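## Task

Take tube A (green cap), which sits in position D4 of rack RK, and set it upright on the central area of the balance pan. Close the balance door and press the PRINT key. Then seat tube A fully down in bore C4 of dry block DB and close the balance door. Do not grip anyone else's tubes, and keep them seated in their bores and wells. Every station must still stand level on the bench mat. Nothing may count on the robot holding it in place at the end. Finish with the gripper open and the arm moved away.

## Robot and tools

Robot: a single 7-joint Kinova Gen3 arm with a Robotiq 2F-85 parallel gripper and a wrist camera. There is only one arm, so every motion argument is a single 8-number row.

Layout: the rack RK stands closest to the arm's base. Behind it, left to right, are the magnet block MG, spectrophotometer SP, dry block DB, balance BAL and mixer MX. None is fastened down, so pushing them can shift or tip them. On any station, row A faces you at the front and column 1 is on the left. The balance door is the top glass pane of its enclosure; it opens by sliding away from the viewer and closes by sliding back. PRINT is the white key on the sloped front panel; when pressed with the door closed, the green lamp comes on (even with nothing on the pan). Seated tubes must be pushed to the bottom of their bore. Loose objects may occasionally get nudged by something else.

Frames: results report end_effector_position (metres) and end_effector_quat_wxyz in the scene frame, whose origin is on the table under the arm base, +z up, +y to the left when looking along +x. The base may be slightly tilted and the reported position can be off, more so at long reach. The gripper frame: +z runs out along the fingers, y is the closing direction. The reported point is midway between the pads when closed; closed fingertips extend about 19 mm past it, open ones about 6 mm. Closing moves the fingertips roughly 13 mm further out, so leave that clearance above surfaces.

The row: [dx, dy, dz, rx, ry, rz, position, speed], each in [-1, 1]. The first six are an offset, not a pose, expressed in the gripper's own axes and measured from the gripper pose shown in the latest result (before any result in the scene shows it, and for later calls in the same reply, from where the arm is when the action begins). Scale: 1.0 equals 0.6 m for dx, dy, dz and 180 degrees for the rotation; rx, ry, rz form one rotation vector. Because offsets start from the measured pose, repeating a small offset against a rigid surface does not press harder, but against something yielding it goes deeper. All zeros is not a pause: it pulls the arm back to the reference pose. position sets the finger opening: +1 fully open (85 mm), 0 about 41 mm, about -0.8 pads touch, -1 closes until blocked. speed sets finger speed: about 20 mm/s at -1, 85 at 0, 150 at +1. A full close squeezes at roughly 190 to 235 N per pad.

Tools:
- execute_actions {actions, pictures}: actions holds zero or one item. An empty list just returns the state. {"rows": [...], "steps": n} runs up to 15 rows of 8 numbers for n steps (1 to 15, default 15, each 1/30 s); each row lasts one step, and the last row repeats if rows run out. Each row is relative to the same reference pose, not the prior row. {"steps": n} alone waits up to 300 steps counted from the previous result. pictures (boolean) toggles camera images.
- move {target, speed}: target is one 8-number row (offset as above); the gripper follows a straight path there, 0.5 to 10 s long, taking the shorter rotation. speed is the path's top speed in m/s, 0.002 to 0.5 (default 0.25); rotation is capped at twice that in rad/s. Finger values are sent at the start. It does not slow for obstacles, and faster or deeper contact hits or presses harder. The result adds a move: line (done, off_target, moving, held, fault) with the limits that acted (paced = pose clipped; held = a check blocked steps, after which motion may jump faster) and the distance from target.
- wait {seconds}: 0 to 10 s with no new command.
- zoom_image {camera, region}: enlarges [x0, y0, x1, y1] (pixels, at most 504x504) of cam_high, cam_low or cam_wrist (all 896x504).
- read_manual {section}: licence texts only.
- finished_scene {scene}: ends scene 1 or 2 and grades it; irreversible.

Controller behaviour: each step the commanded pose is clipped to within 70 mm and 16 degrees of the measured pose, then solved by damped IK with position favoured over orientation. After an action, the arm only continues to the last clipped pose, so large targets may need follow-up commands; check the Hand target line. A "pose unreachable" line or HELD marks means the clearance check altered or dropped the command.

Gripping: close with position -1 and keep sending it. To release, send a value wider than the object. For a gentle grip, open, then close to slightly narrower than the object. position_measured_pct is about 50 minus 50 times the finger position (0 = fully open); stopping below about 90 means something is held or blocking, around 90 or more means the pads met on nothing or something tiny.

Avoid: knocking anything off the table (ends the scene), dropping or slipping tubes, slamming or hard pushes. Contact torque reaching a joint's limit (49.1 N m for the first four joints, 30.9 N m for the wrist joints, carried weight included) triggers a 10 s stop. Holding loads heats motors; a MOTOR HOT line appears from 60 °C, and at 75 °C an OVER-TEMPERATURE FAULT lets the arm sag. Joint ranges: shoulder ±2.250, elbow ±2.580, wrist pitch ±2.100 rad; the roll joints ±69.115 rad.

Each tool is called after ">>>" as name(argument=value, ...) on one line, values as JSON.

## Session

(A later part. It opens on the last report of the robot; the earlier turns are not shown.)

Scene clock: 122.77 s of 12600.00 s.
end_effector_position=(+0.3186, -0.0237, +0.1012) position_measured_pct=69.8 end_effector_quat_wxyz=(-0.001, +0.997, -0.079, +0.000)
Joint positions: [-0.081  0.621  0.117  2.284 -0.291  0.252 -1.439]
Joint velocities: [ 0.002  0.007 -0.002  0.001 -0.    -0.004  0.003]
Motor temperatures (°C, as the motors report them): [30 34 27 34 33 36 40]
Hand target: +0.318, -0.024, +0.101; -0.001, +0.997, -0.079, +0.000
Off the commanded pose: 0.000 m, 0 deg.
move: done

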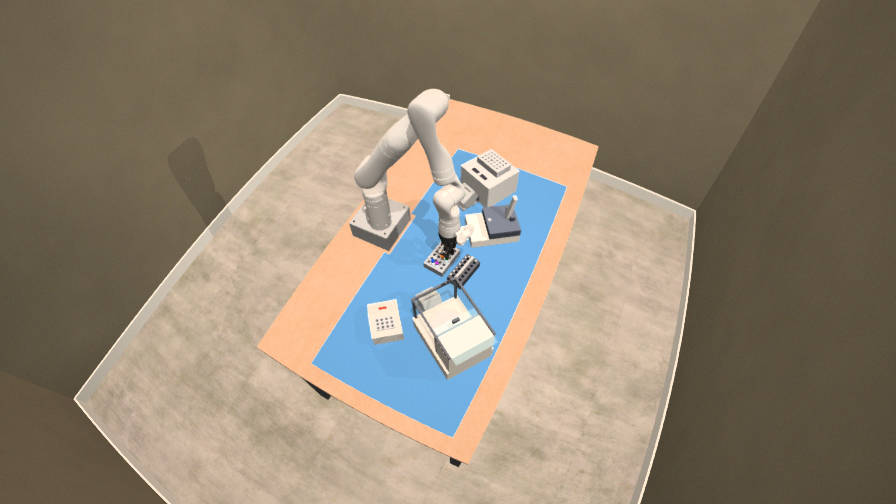

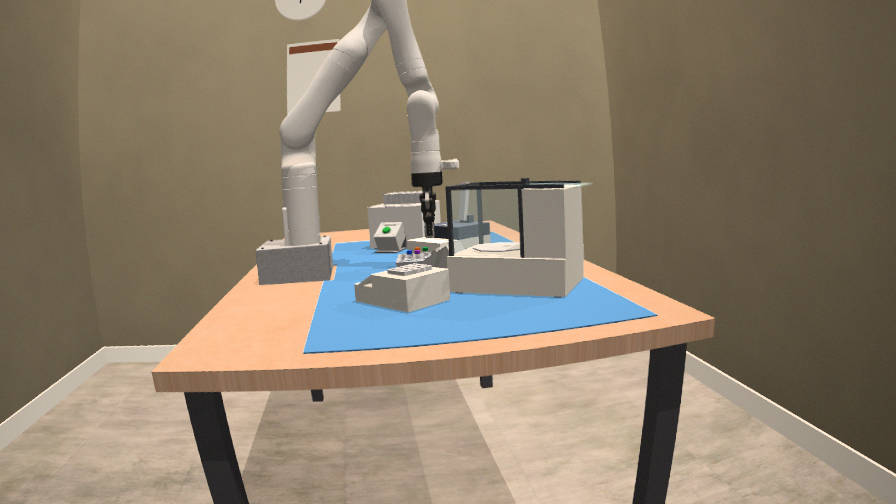

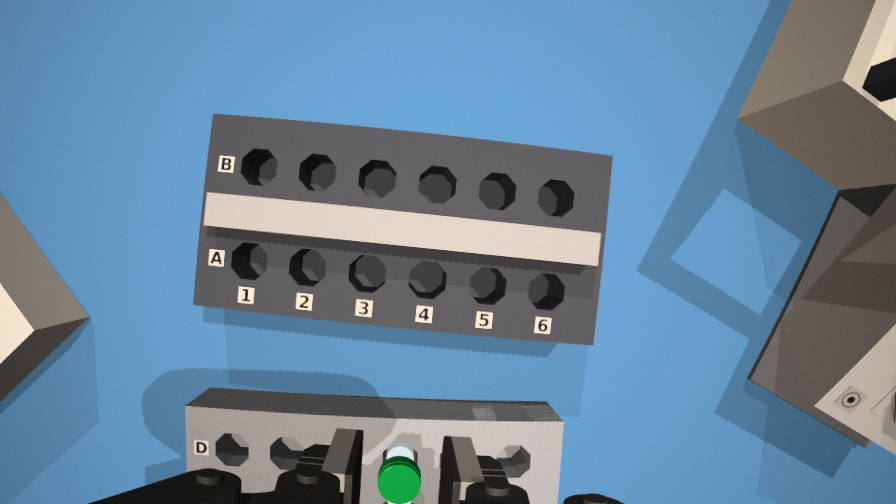

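>>> move(target=[-0.002,0,0.077,0,0,0,-0.4,0], speed=0.03)

Scene clock: 134.83 s of 12600.00 s.
end_effector_position=(+0.3178, -0.0234, +0.0553) position_measured_pct=69.8 end_effector_quat_wxyz=(-0.001, +0.997, -0.079, +0.001)
Joint positions: [-0.023  0.759  0.038  2.293 -0.312  0.096 -1.42 ]
Joint velocities: [ 0.003  0.006 -0.002  0.001 -0.001 -0.007 -0.001]
Motor temperatures (°C, as the motors report them): [30 34 27 34 33 36 40]
Hand target: +0.318, -0.023, +0.055; -0.001, +0.997, -0.079, +0.000
Off the commanded pose: 0.000 m, 0 deg.
move: done

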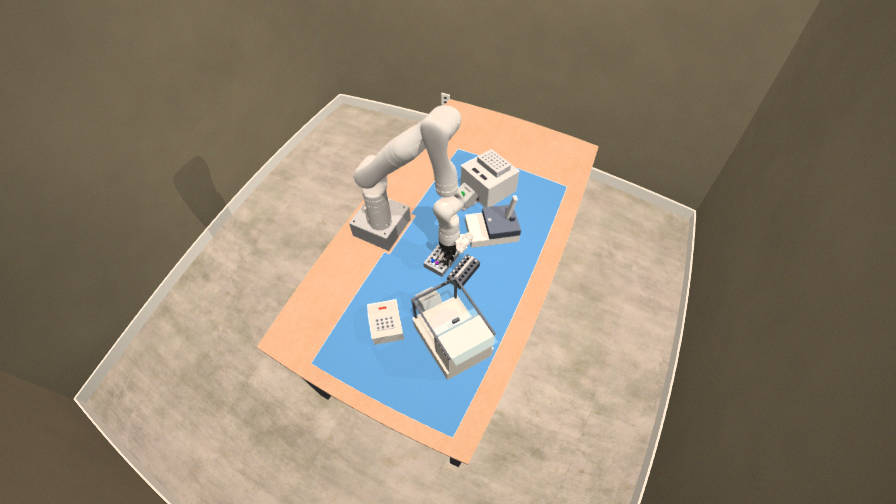

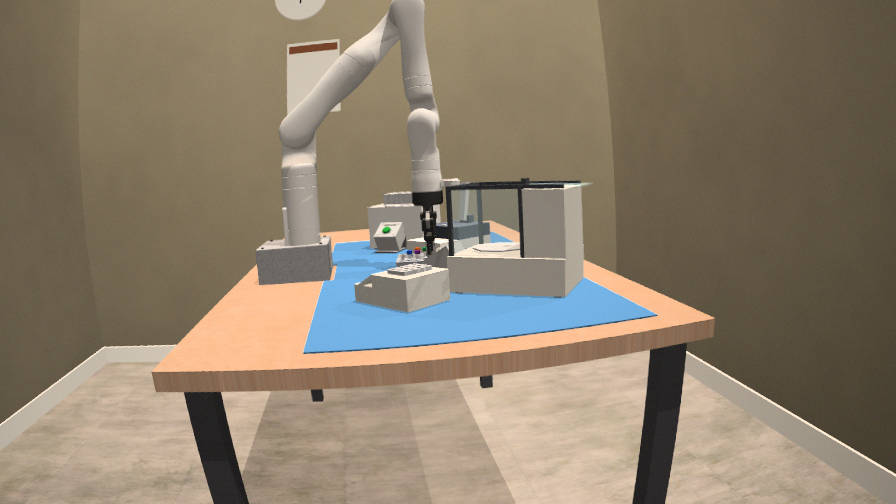

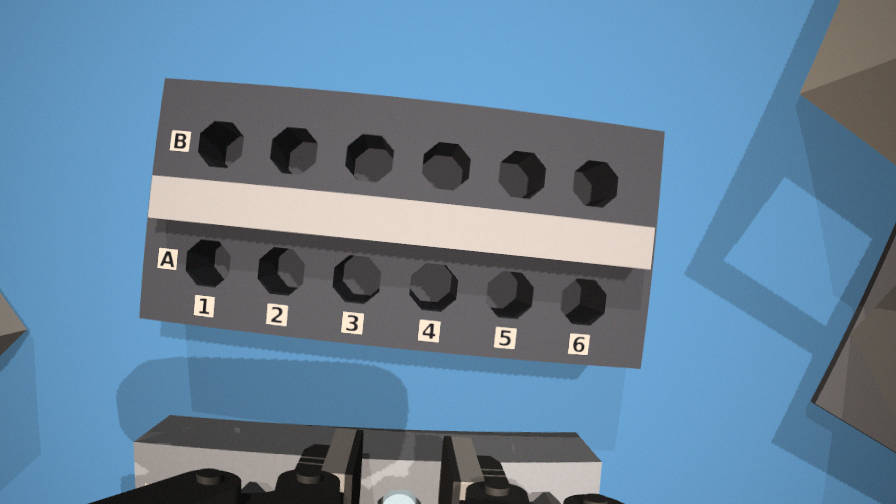

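>>> execute_actions(actions=[{"rows":[[0,0,0,0,0,0,-0.72,-0.6]],"steps":15}], pictures=false)

>>> move(target=[0,0,-0.1,0,0,0,-0.72,0], speed=0.04)

Scene clock: 138.80 s of 12600.00 s.
end_effector_position=(+0.3185, -0.0235, +0.0554) position_measured_pct=85.7 end_effector_quat_wxyz=(-0.001, +0.997, -0.079, +0.001)
Joint positions: [-0.023  0.759  0.039  2.292 -0.312  0.096 -1.42 ]
Joint velocities: [ 0.    -0.     0.001  0.    -0.001  0.     0.   ]
Motor temperatures (°C, as the motors report them): [30 34 27 34 33 36 40]
Hand target: +0.318, -0.023, +0.055; -0.001, +0.997, -0.079, +0.001
Off the commanded pose: 0.001 m, 0 deg.
Steps of this call (steps 1 to 104: nothing new was sent; steps 105 to 119: all 15 steps of this action). Readings (end_effector_position | what the end effector reports):
105: (+0.3176, -0.0234, +0.0551) | position_measured_pct=69.8
106: (+0.3177, -0.0234, +0.0552) | position_measured_pct=70.2
108: (+0.3177, -0.0234, +0.0553) | position_measured_pct=72.2
112: (+0.3178, -0.0234, +0.0553) | position_measured_pct=78.2
119: the state above

Scene clock: 140.87 s of 12600.00 s.
end_effector_position=(+0.3180, -0.0236, +0.1151) position_measured_pct=85.7 end_effector_quat_wxyz=(-0.001, +0.997, -0.079, +0.001)
Joint positions: [-0.1    0.579  0.142  2.282 -0.28   0.296 -1.448]
Joint velocities: [-0.004 -0.006  0.006 -0.001  0.001  0.002 -0.001]
Motor temperatures (°C, as the motors report them): [30 34 27 34 33 36 40]
Hand target: +0.318, -0.024, +0.115; -0.001, +0.997, -0.079, +0.001
Off the commanded pose: 0.000 m, 0 deg.
move: done

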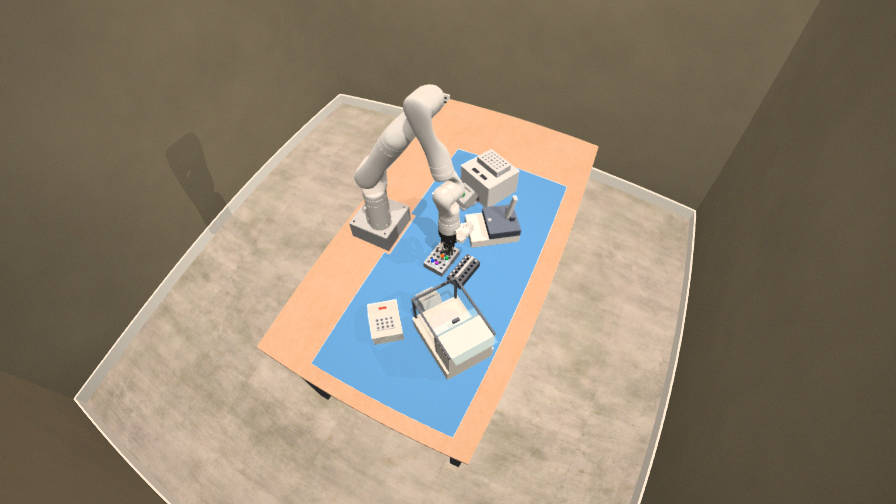

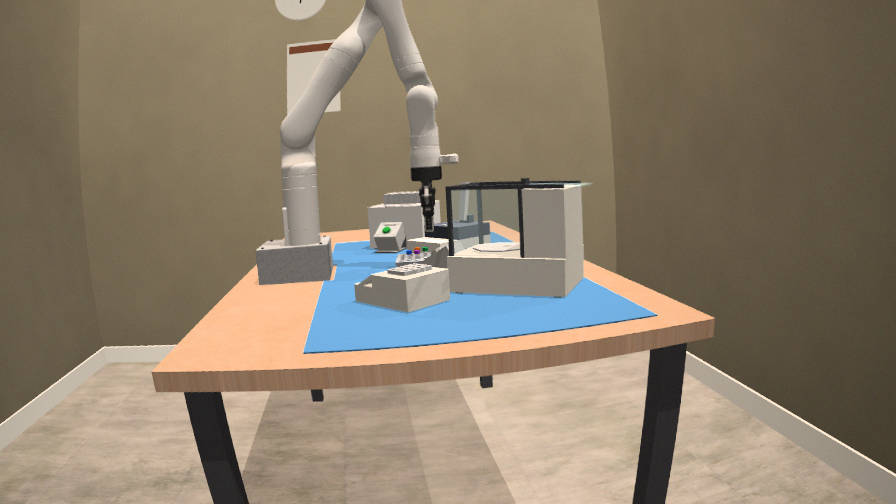

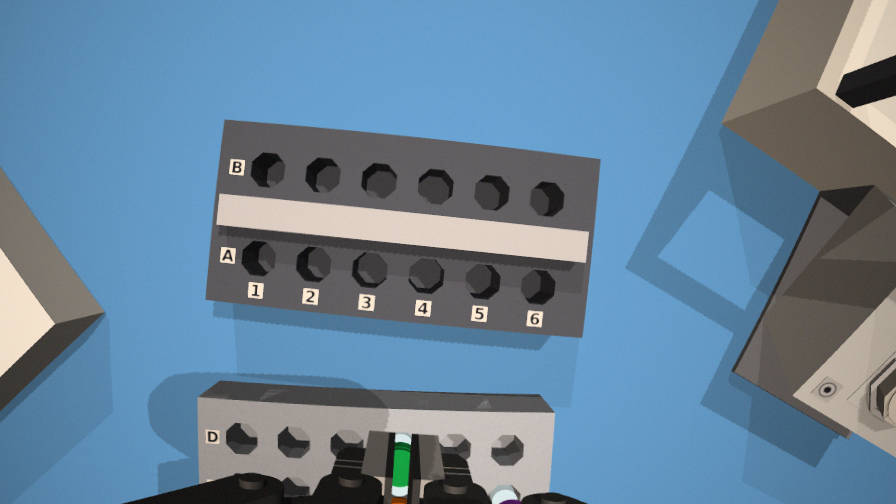

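>>> execute_actions(actions=[{"rows":[[0,0,0,0,0,0,-0.4,0]],"steps":15}])

Scene clock: 146.00 s of 12600.00 s.
end_effector_position=(+0.3180, -0.0236, +0.1151) position_measured_pct=69.8 end_effector_quat_wxyz=(-0.001, +0.997, -0.079, +0.001)
Joint positions: [-0.1    0.579  0.142  2.282 -0.28   0.296 -1.448]
Joint velocities: [ 0.     0.     0.003  0.002 -0.001  0.001 -0.001]
Motor temperatures (°C, as the motors report them): [30 34 27 34 33 36 40]
Hand target: +0.318, -0.024, +0.115; -0.001, +0.997, -0.079, +0.001
Off the commanded pose: 0.000 m, 0 deg.
Steps of this call (steps 1 to 139: nothing new was sent; steps 140 to 154: all 15 steps of this action). Readings (end_effector_position | what the end effector reports):
140: (+0.3181, -0.0235, +0.1153) | position_measured_pct=85.7
141: (+0.3181, -0.0236, +0.1152) | position_measured_pct=85.3
143: (+0.3180, -0.0236, +0.1151) | position_measured_pct=81.3
147: (+0.3180, -0.0236, +0.1151) | position_measured_pct=71.8
154: the state above

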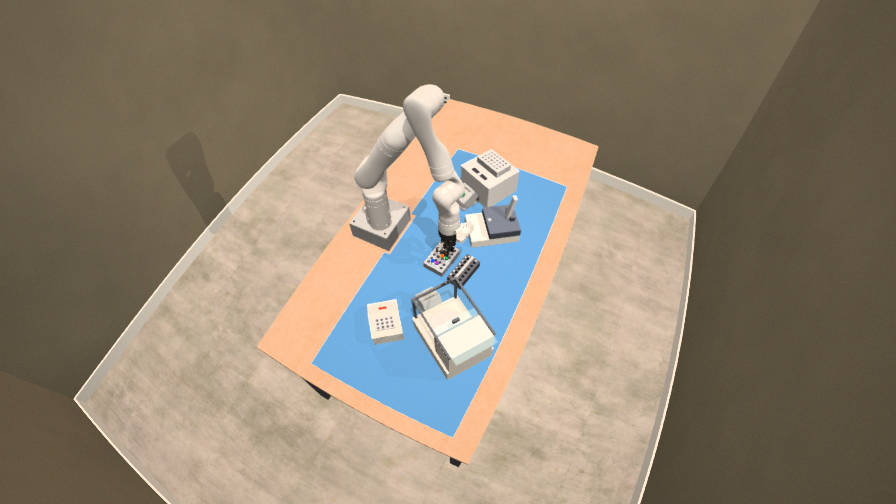

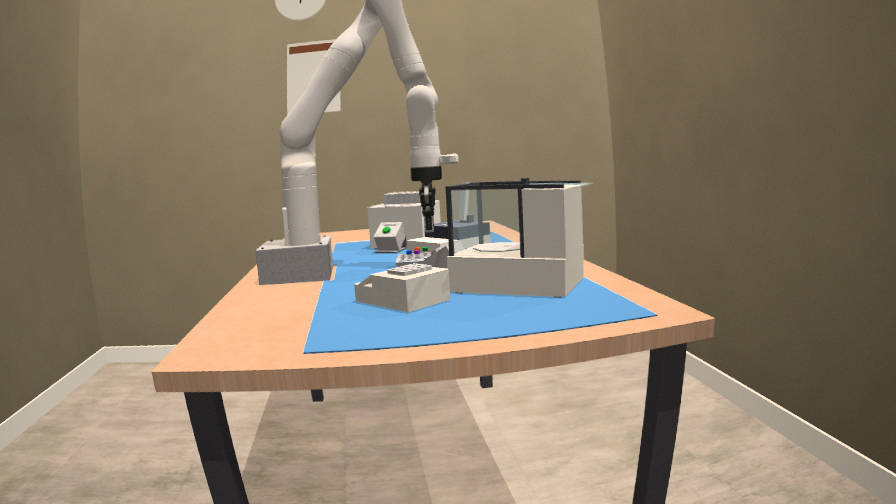

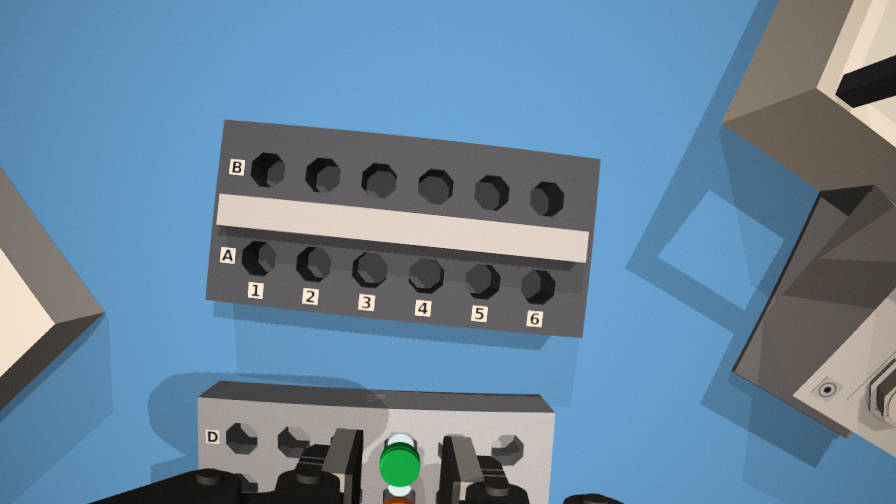

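>>> move(target=[-0.012,0,0.06,0,0,0,-0.4,0], speed=0.04)

Scene clock: 184.20 s of 12600.00 s.
end_effector_position=(+0.3113, -0.0224, +0.0794) position_measured_pct=69.8 end_effector_quat_wxyz=(-0.001, +0.997, -0.079, +0.001)
Joint positions: [-0.049  0.681  0.069  2.315 -0.309  0.153 -1.426]
Joint velocities: [ 0.005  0.008 -0.003  0.002 -0.001 -0.007  0.   ]
Motor temperatures (°C, as the motors report them): [30 33 27 34 33 36 40]
Hand target: +0.311, -0.023, +0.079; -0.001, +0.997, -0.079, +0.001
Off the commanded pose: 0.000 m, 0 deg.
move: done

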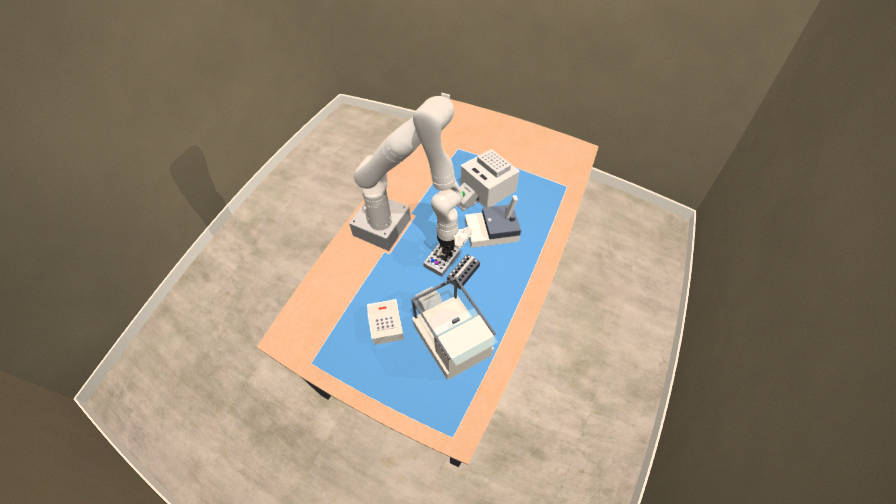

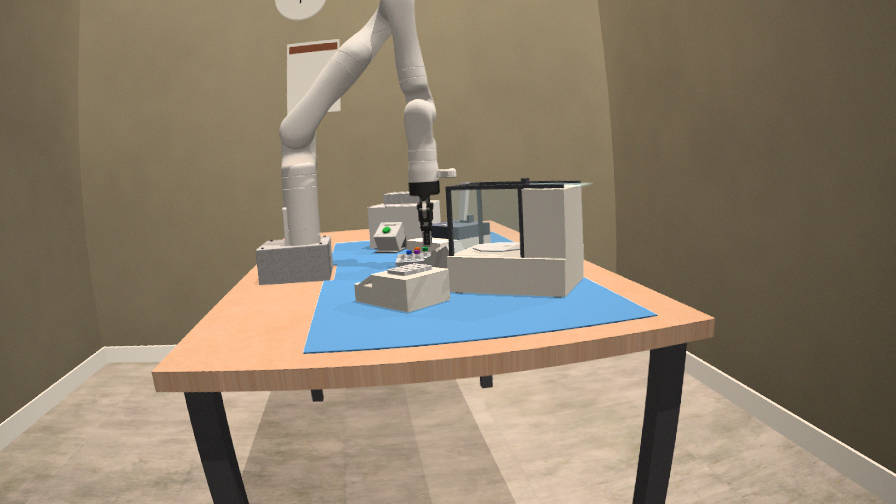

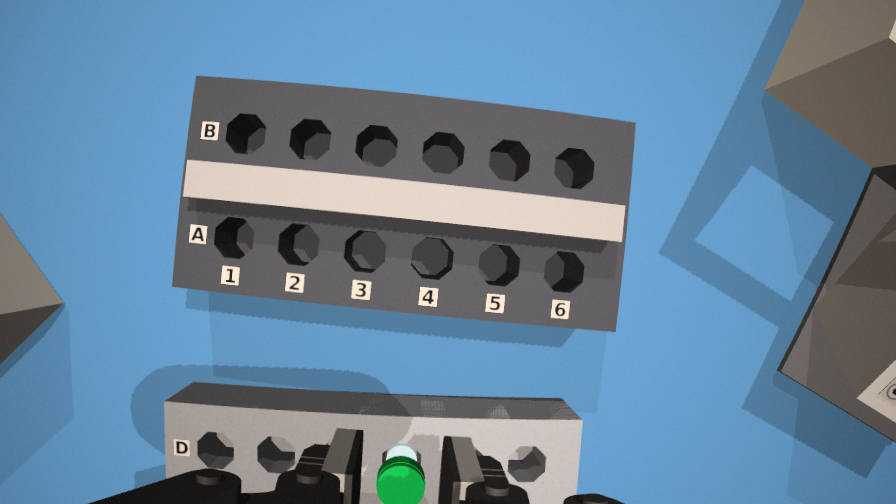

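>>> move(target=[0,0,0.043,0,0,0,-0.4,0], speed=0.025)

>>> execute_actions(actions=[{"rows":[[0,0,0,0,0,0,-0.72,-0.4]],"steps":15}])

Scene clock: 189.40 s of 12600.00 s.
end_effector_position=(+0.3116, -0.0223, +0.0539) position_measured_pct=69.8 end_effector_quat_wxyz=(-0.001, +0.997, -0.079, +0.002)
Joint positions: [-0.018  0.761  0.027  2.314 -0.316  0.069 -1.419]
Joint velocities: [ 0.003  0.007 -0.002 -0.     0.001 -0.005 -0.   ]
Motor temperatures (°C, as the motors report them): [30 33 27 34 33 36 40]
Hand target: +0.311, -0.022, +0.054; -0.001, +0.997, -0.079, +0.001
Off the commanded pose: 0.000 m, 0 deg.
move: done

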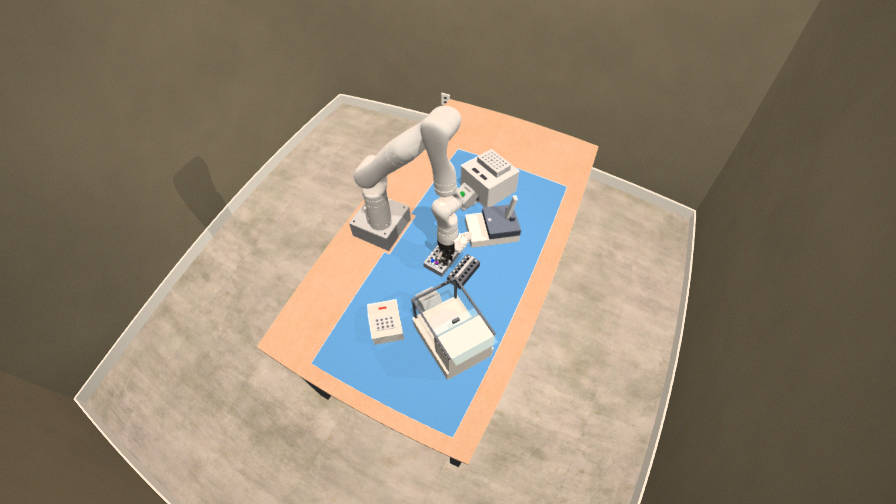

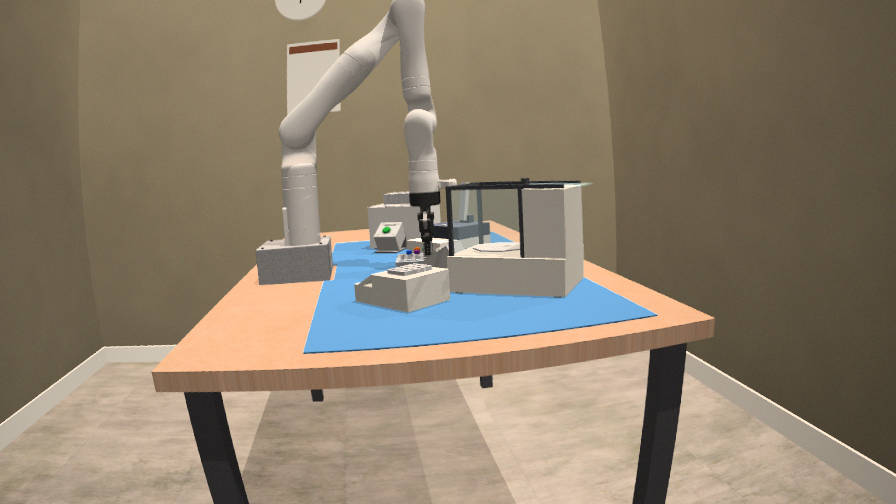

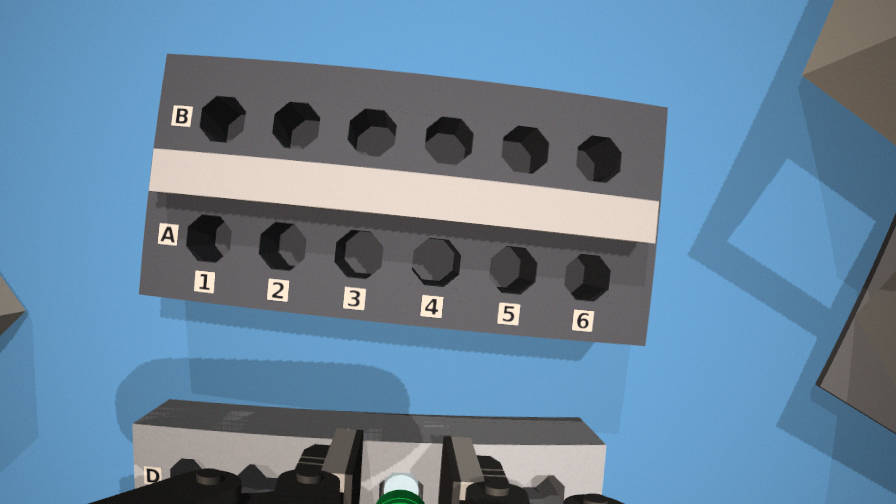

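Scene clock: 189.90 s of 12600.00 s.
end_effector_position=(+0.3116, -0.0224, +0.0541) position_measured_pct=81.3 end_effector_quat_wxyz=(-0.001, +0.997, -0.079, +0.002)
Joint positions: [-0.018  0.761  0.027  2.314 -0.316  0.069 -1.419]
Joint velocities: [ 0.    -0.    -0.    -0.001 -0.001  0.001 -0.001]
Motor temperatures (°C, as the motors report them): [30 33 27 34 33 36 40]
Hand target: +0.312, -0.022, +0.054; -0.001, +0.997, -0.079, +0.002
Off the commanded pose: 0.000 m, 0 deg.
Steps of this call (steps 1 to 15: all 15 steps of this action). Readings (end_effector_position | what the end effector reports):
1: (+0.3116, -0.0223, +0.0539) | position_measured_pct=69.8
2: (+0.3116, -0.0223, +0.0540) | position_measured_pct=70.2
4: (+0.3116, -0.0223, +0.0540) | position_measured_pct=73.0
8: (+0.3116, -0.0223, +0.0540) | position_measured_pct=80.2
15: the state above

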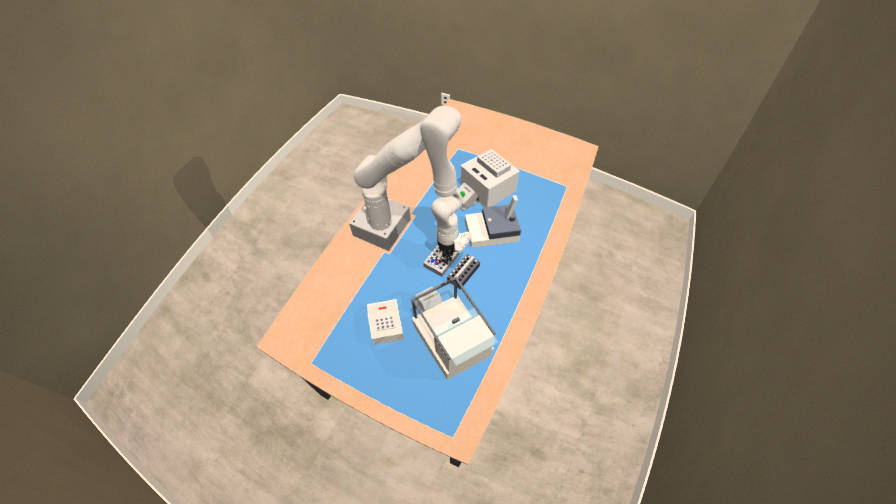

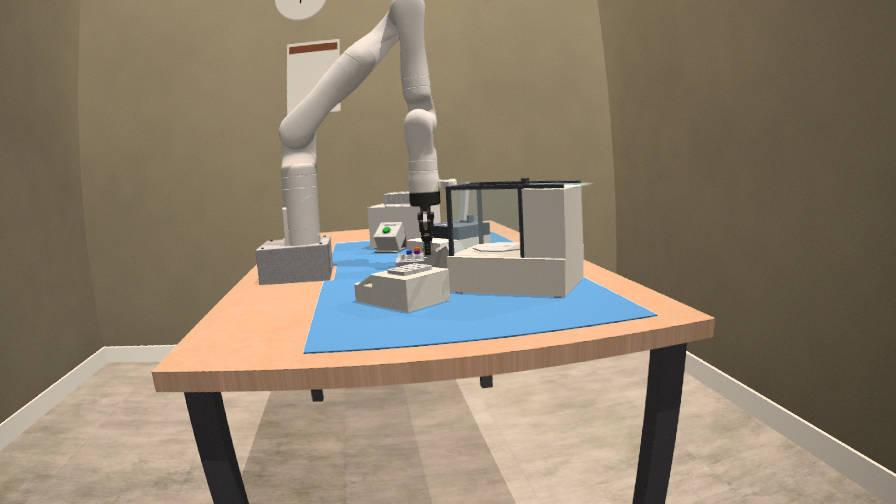

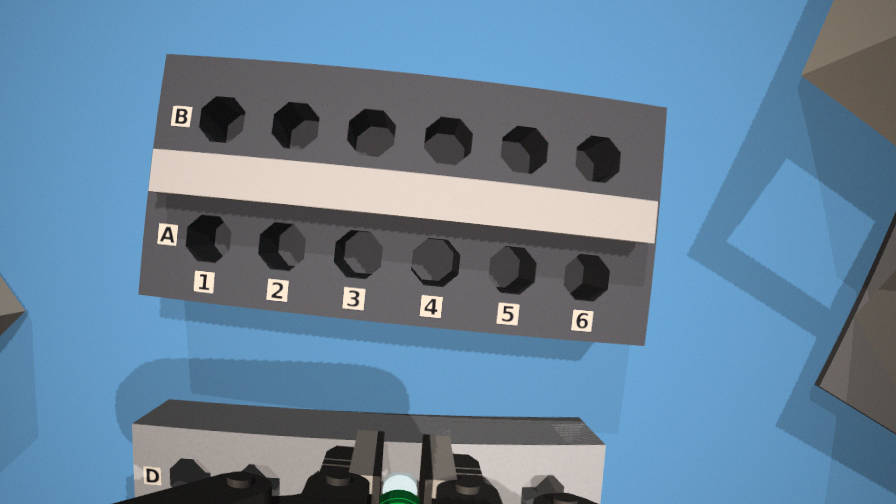

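Gripped (81.3). Lift.

>>> move(target=[0,0,-0.12,0,0,0,-0.72,0], speed=0.04)

Scene clock: 193.80 s of 12600.00 s.
end_effector_position=(+0.3110, -0.0226, +0.1257) position_measured_pct=81.3 end_effector_quat_wxyz=(-0.001, +0.997, -0.079, +0.002)
Joint positions: [-0.117  0.541  0.159  2.299 -0.274  0.317 -1.455]
Joint velocities: [-0.004 -0.006  0.001 -0.001 -0.001  0.005 -0.003]
Motor temperatures (°C, as the motors report them): [30 33 27 34 33 36 40]
Hand target: +0.311, -0.022, +0.126; -0.001, +0.997, -0.079, +0.002
Off the commanded pose: 0.001 m, 0 deg.
move: done

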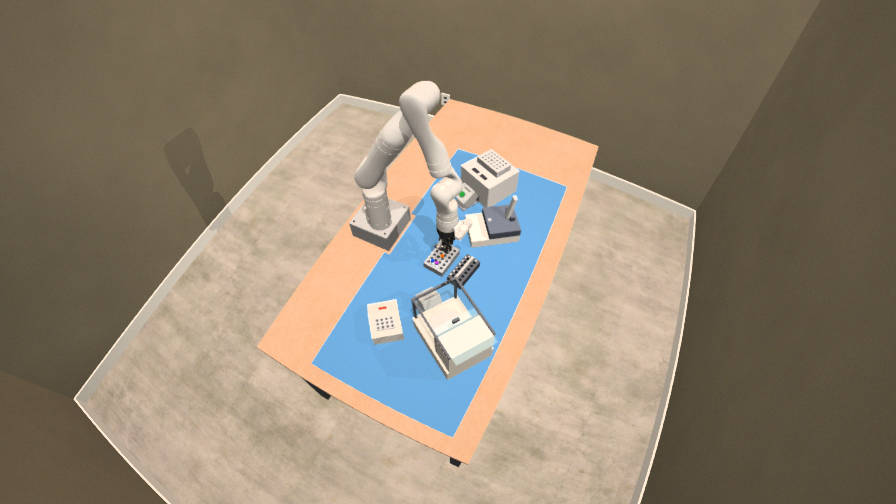

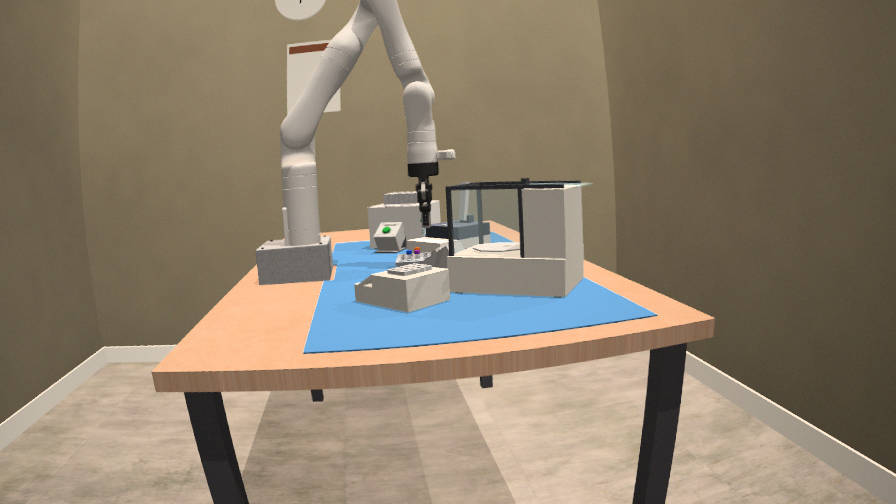

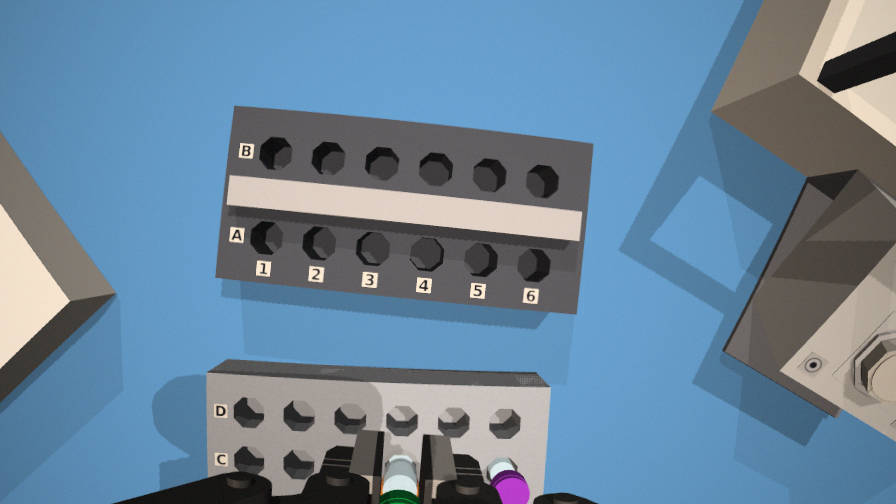

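>>> move(target=[0,0,-0.275,0,0,0,-0.72,0], speed=0.15)

>>> move(target=[0.276,0.402,0,0,0,0.139,-0.72,0], speed=0.15)

Scene clock: 210.33 s of 12600.00 s.
end_effector_position=(+0.3100, -0.0228, +0.2901) position_measured_pct=81.3 end_effector_quat_wxyz=(-0.002, +0.997, -0.079, +0.001)
Joint positions: [-0.268  0.143  0.309  2.083 -0.059  0.923 -1.663]
Joint velocities: [-0.001 -0.004 -0.001 -0.     0.     0.004  0.   ]
Motor temperatures (°C, as the motors report them): [30 33 27 34 33 36 40]
Hand target: +0.310, -0.023, +0.290; -0.002, +0.997, -0.079, +0.001
Off the commanded pose: 0.001 m, 0 deg.
move: done

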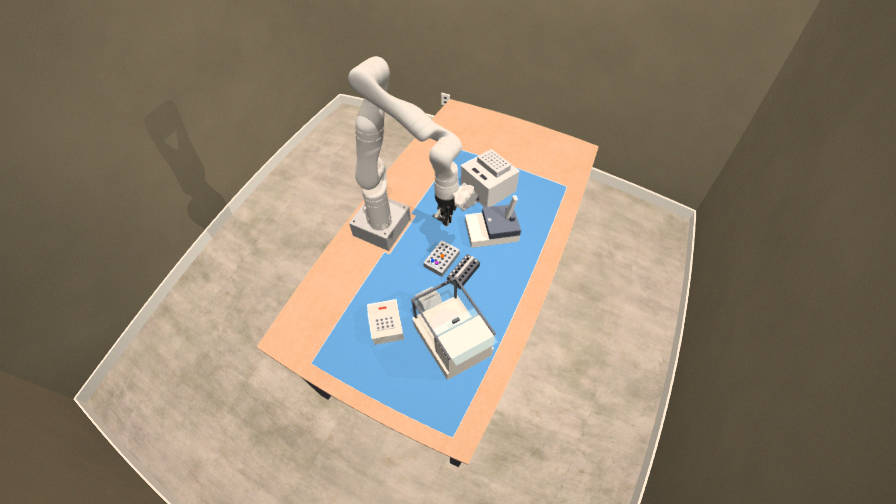

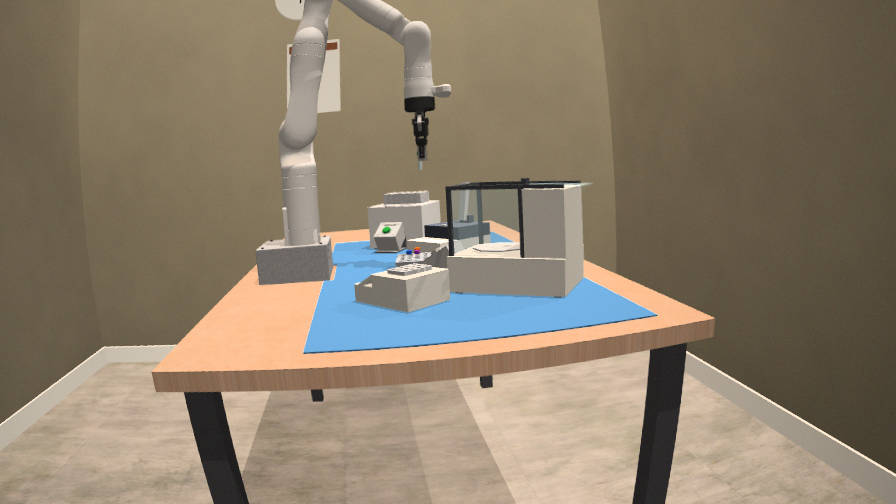

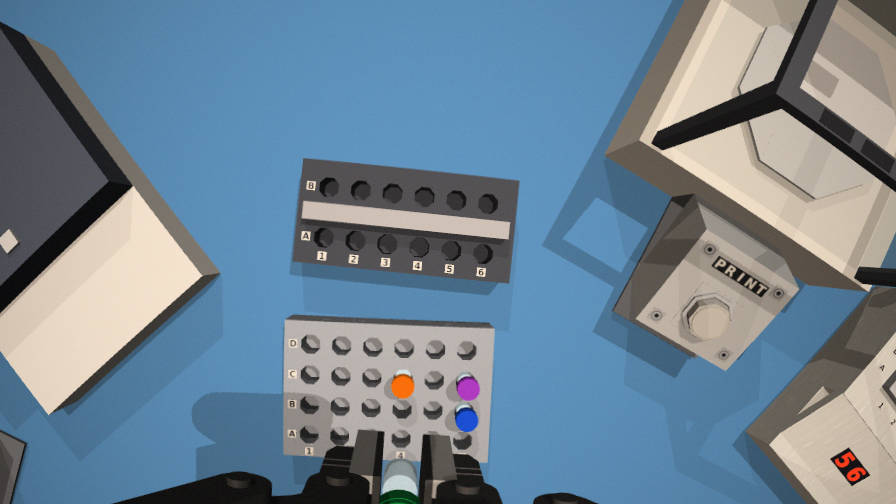

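Scene clock: 212.77 s of 12600.00 s.
end_effector_position=(+0.4373, -0.2857, +0.2909) position_measured_pct=81.3 end_effector_quat_wxyz=(-0.003, +0.956, -0.293, +0.002)
Joint positions: [ 0.268  0.625  0.474  1.397 -0.297  1.191 -1.396]
Joint velocities: [ 0.006  0.009  0.    -0.005 -0.002  0.004  0.   ]
Motor temperatures (°C, as the motors report them): [30 33 27 34 33 36 40]
Hand target: +0.437, -0.286, +0.291; -0.003, +0.956, -0.293, +0.001
Off the commanded pose: 0.002 m, 0 deg.
move: done

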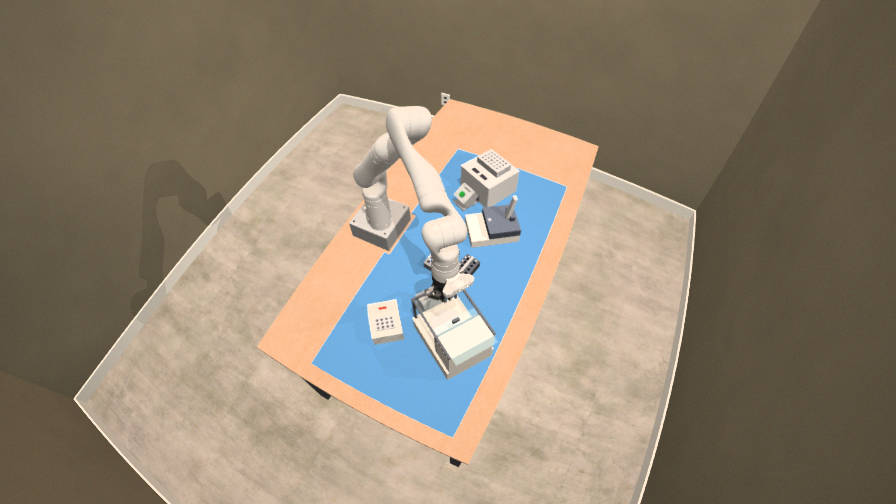

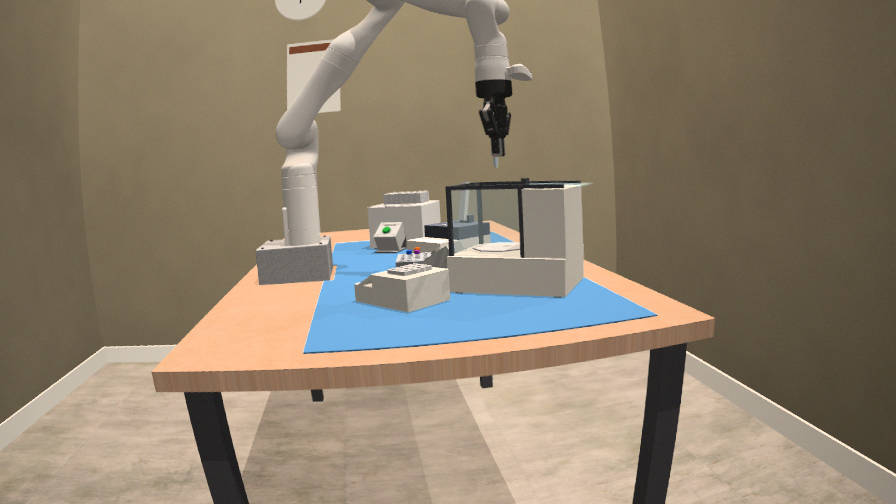

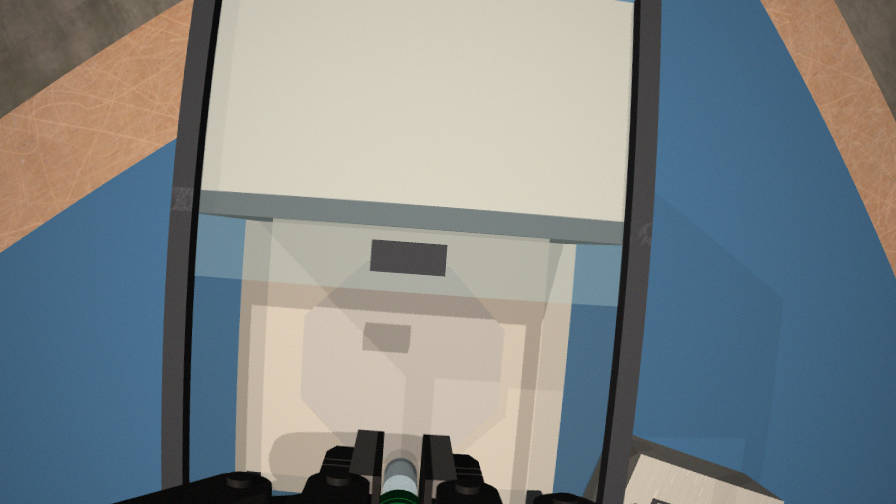

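>>> move(target=[0,0,0.235,0,0,0,-0.72,0], speed=0.07)

Scene clock: 220.97 s of 12600.00 s.
end_effector_position=(+0.4382, -0.2855, +0.1503) position_measured_pct=81.3 end_effector_quat_wxyz=(-0.002, +0.956, -0.293, +0.002)
Joint positions: [ 0.306  0.807  0.397  1.563 -0.387  0.851 -1.322]
Joint velocities: [ 0.001  0.003 -0.     0.001 -0.001 -0.003  0.   ]
Motor temperatures (°C, as the motors report them): [30 34 27 34 33 36 40]
Hand target: +0.438, -0.286, +0.150; -0.002, +0.956, -0.293, +0.002
Off the commanded pose: 0.001 m, 0 deg.
move: done

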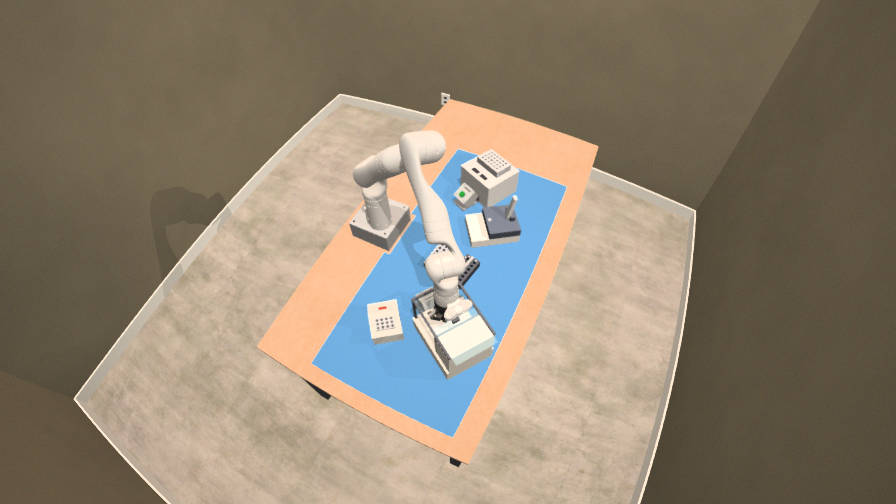

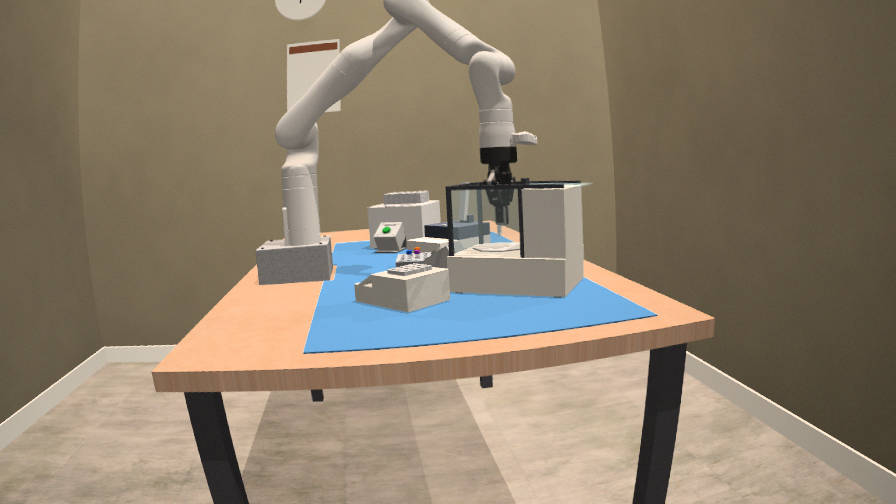

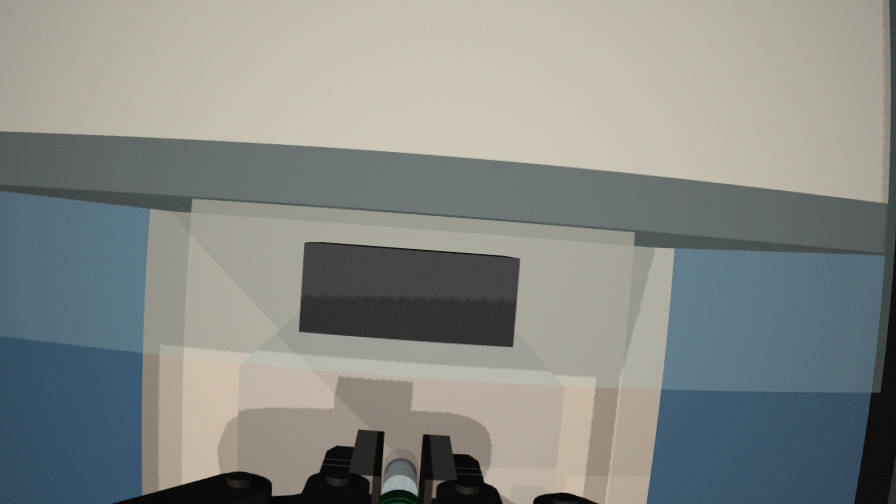

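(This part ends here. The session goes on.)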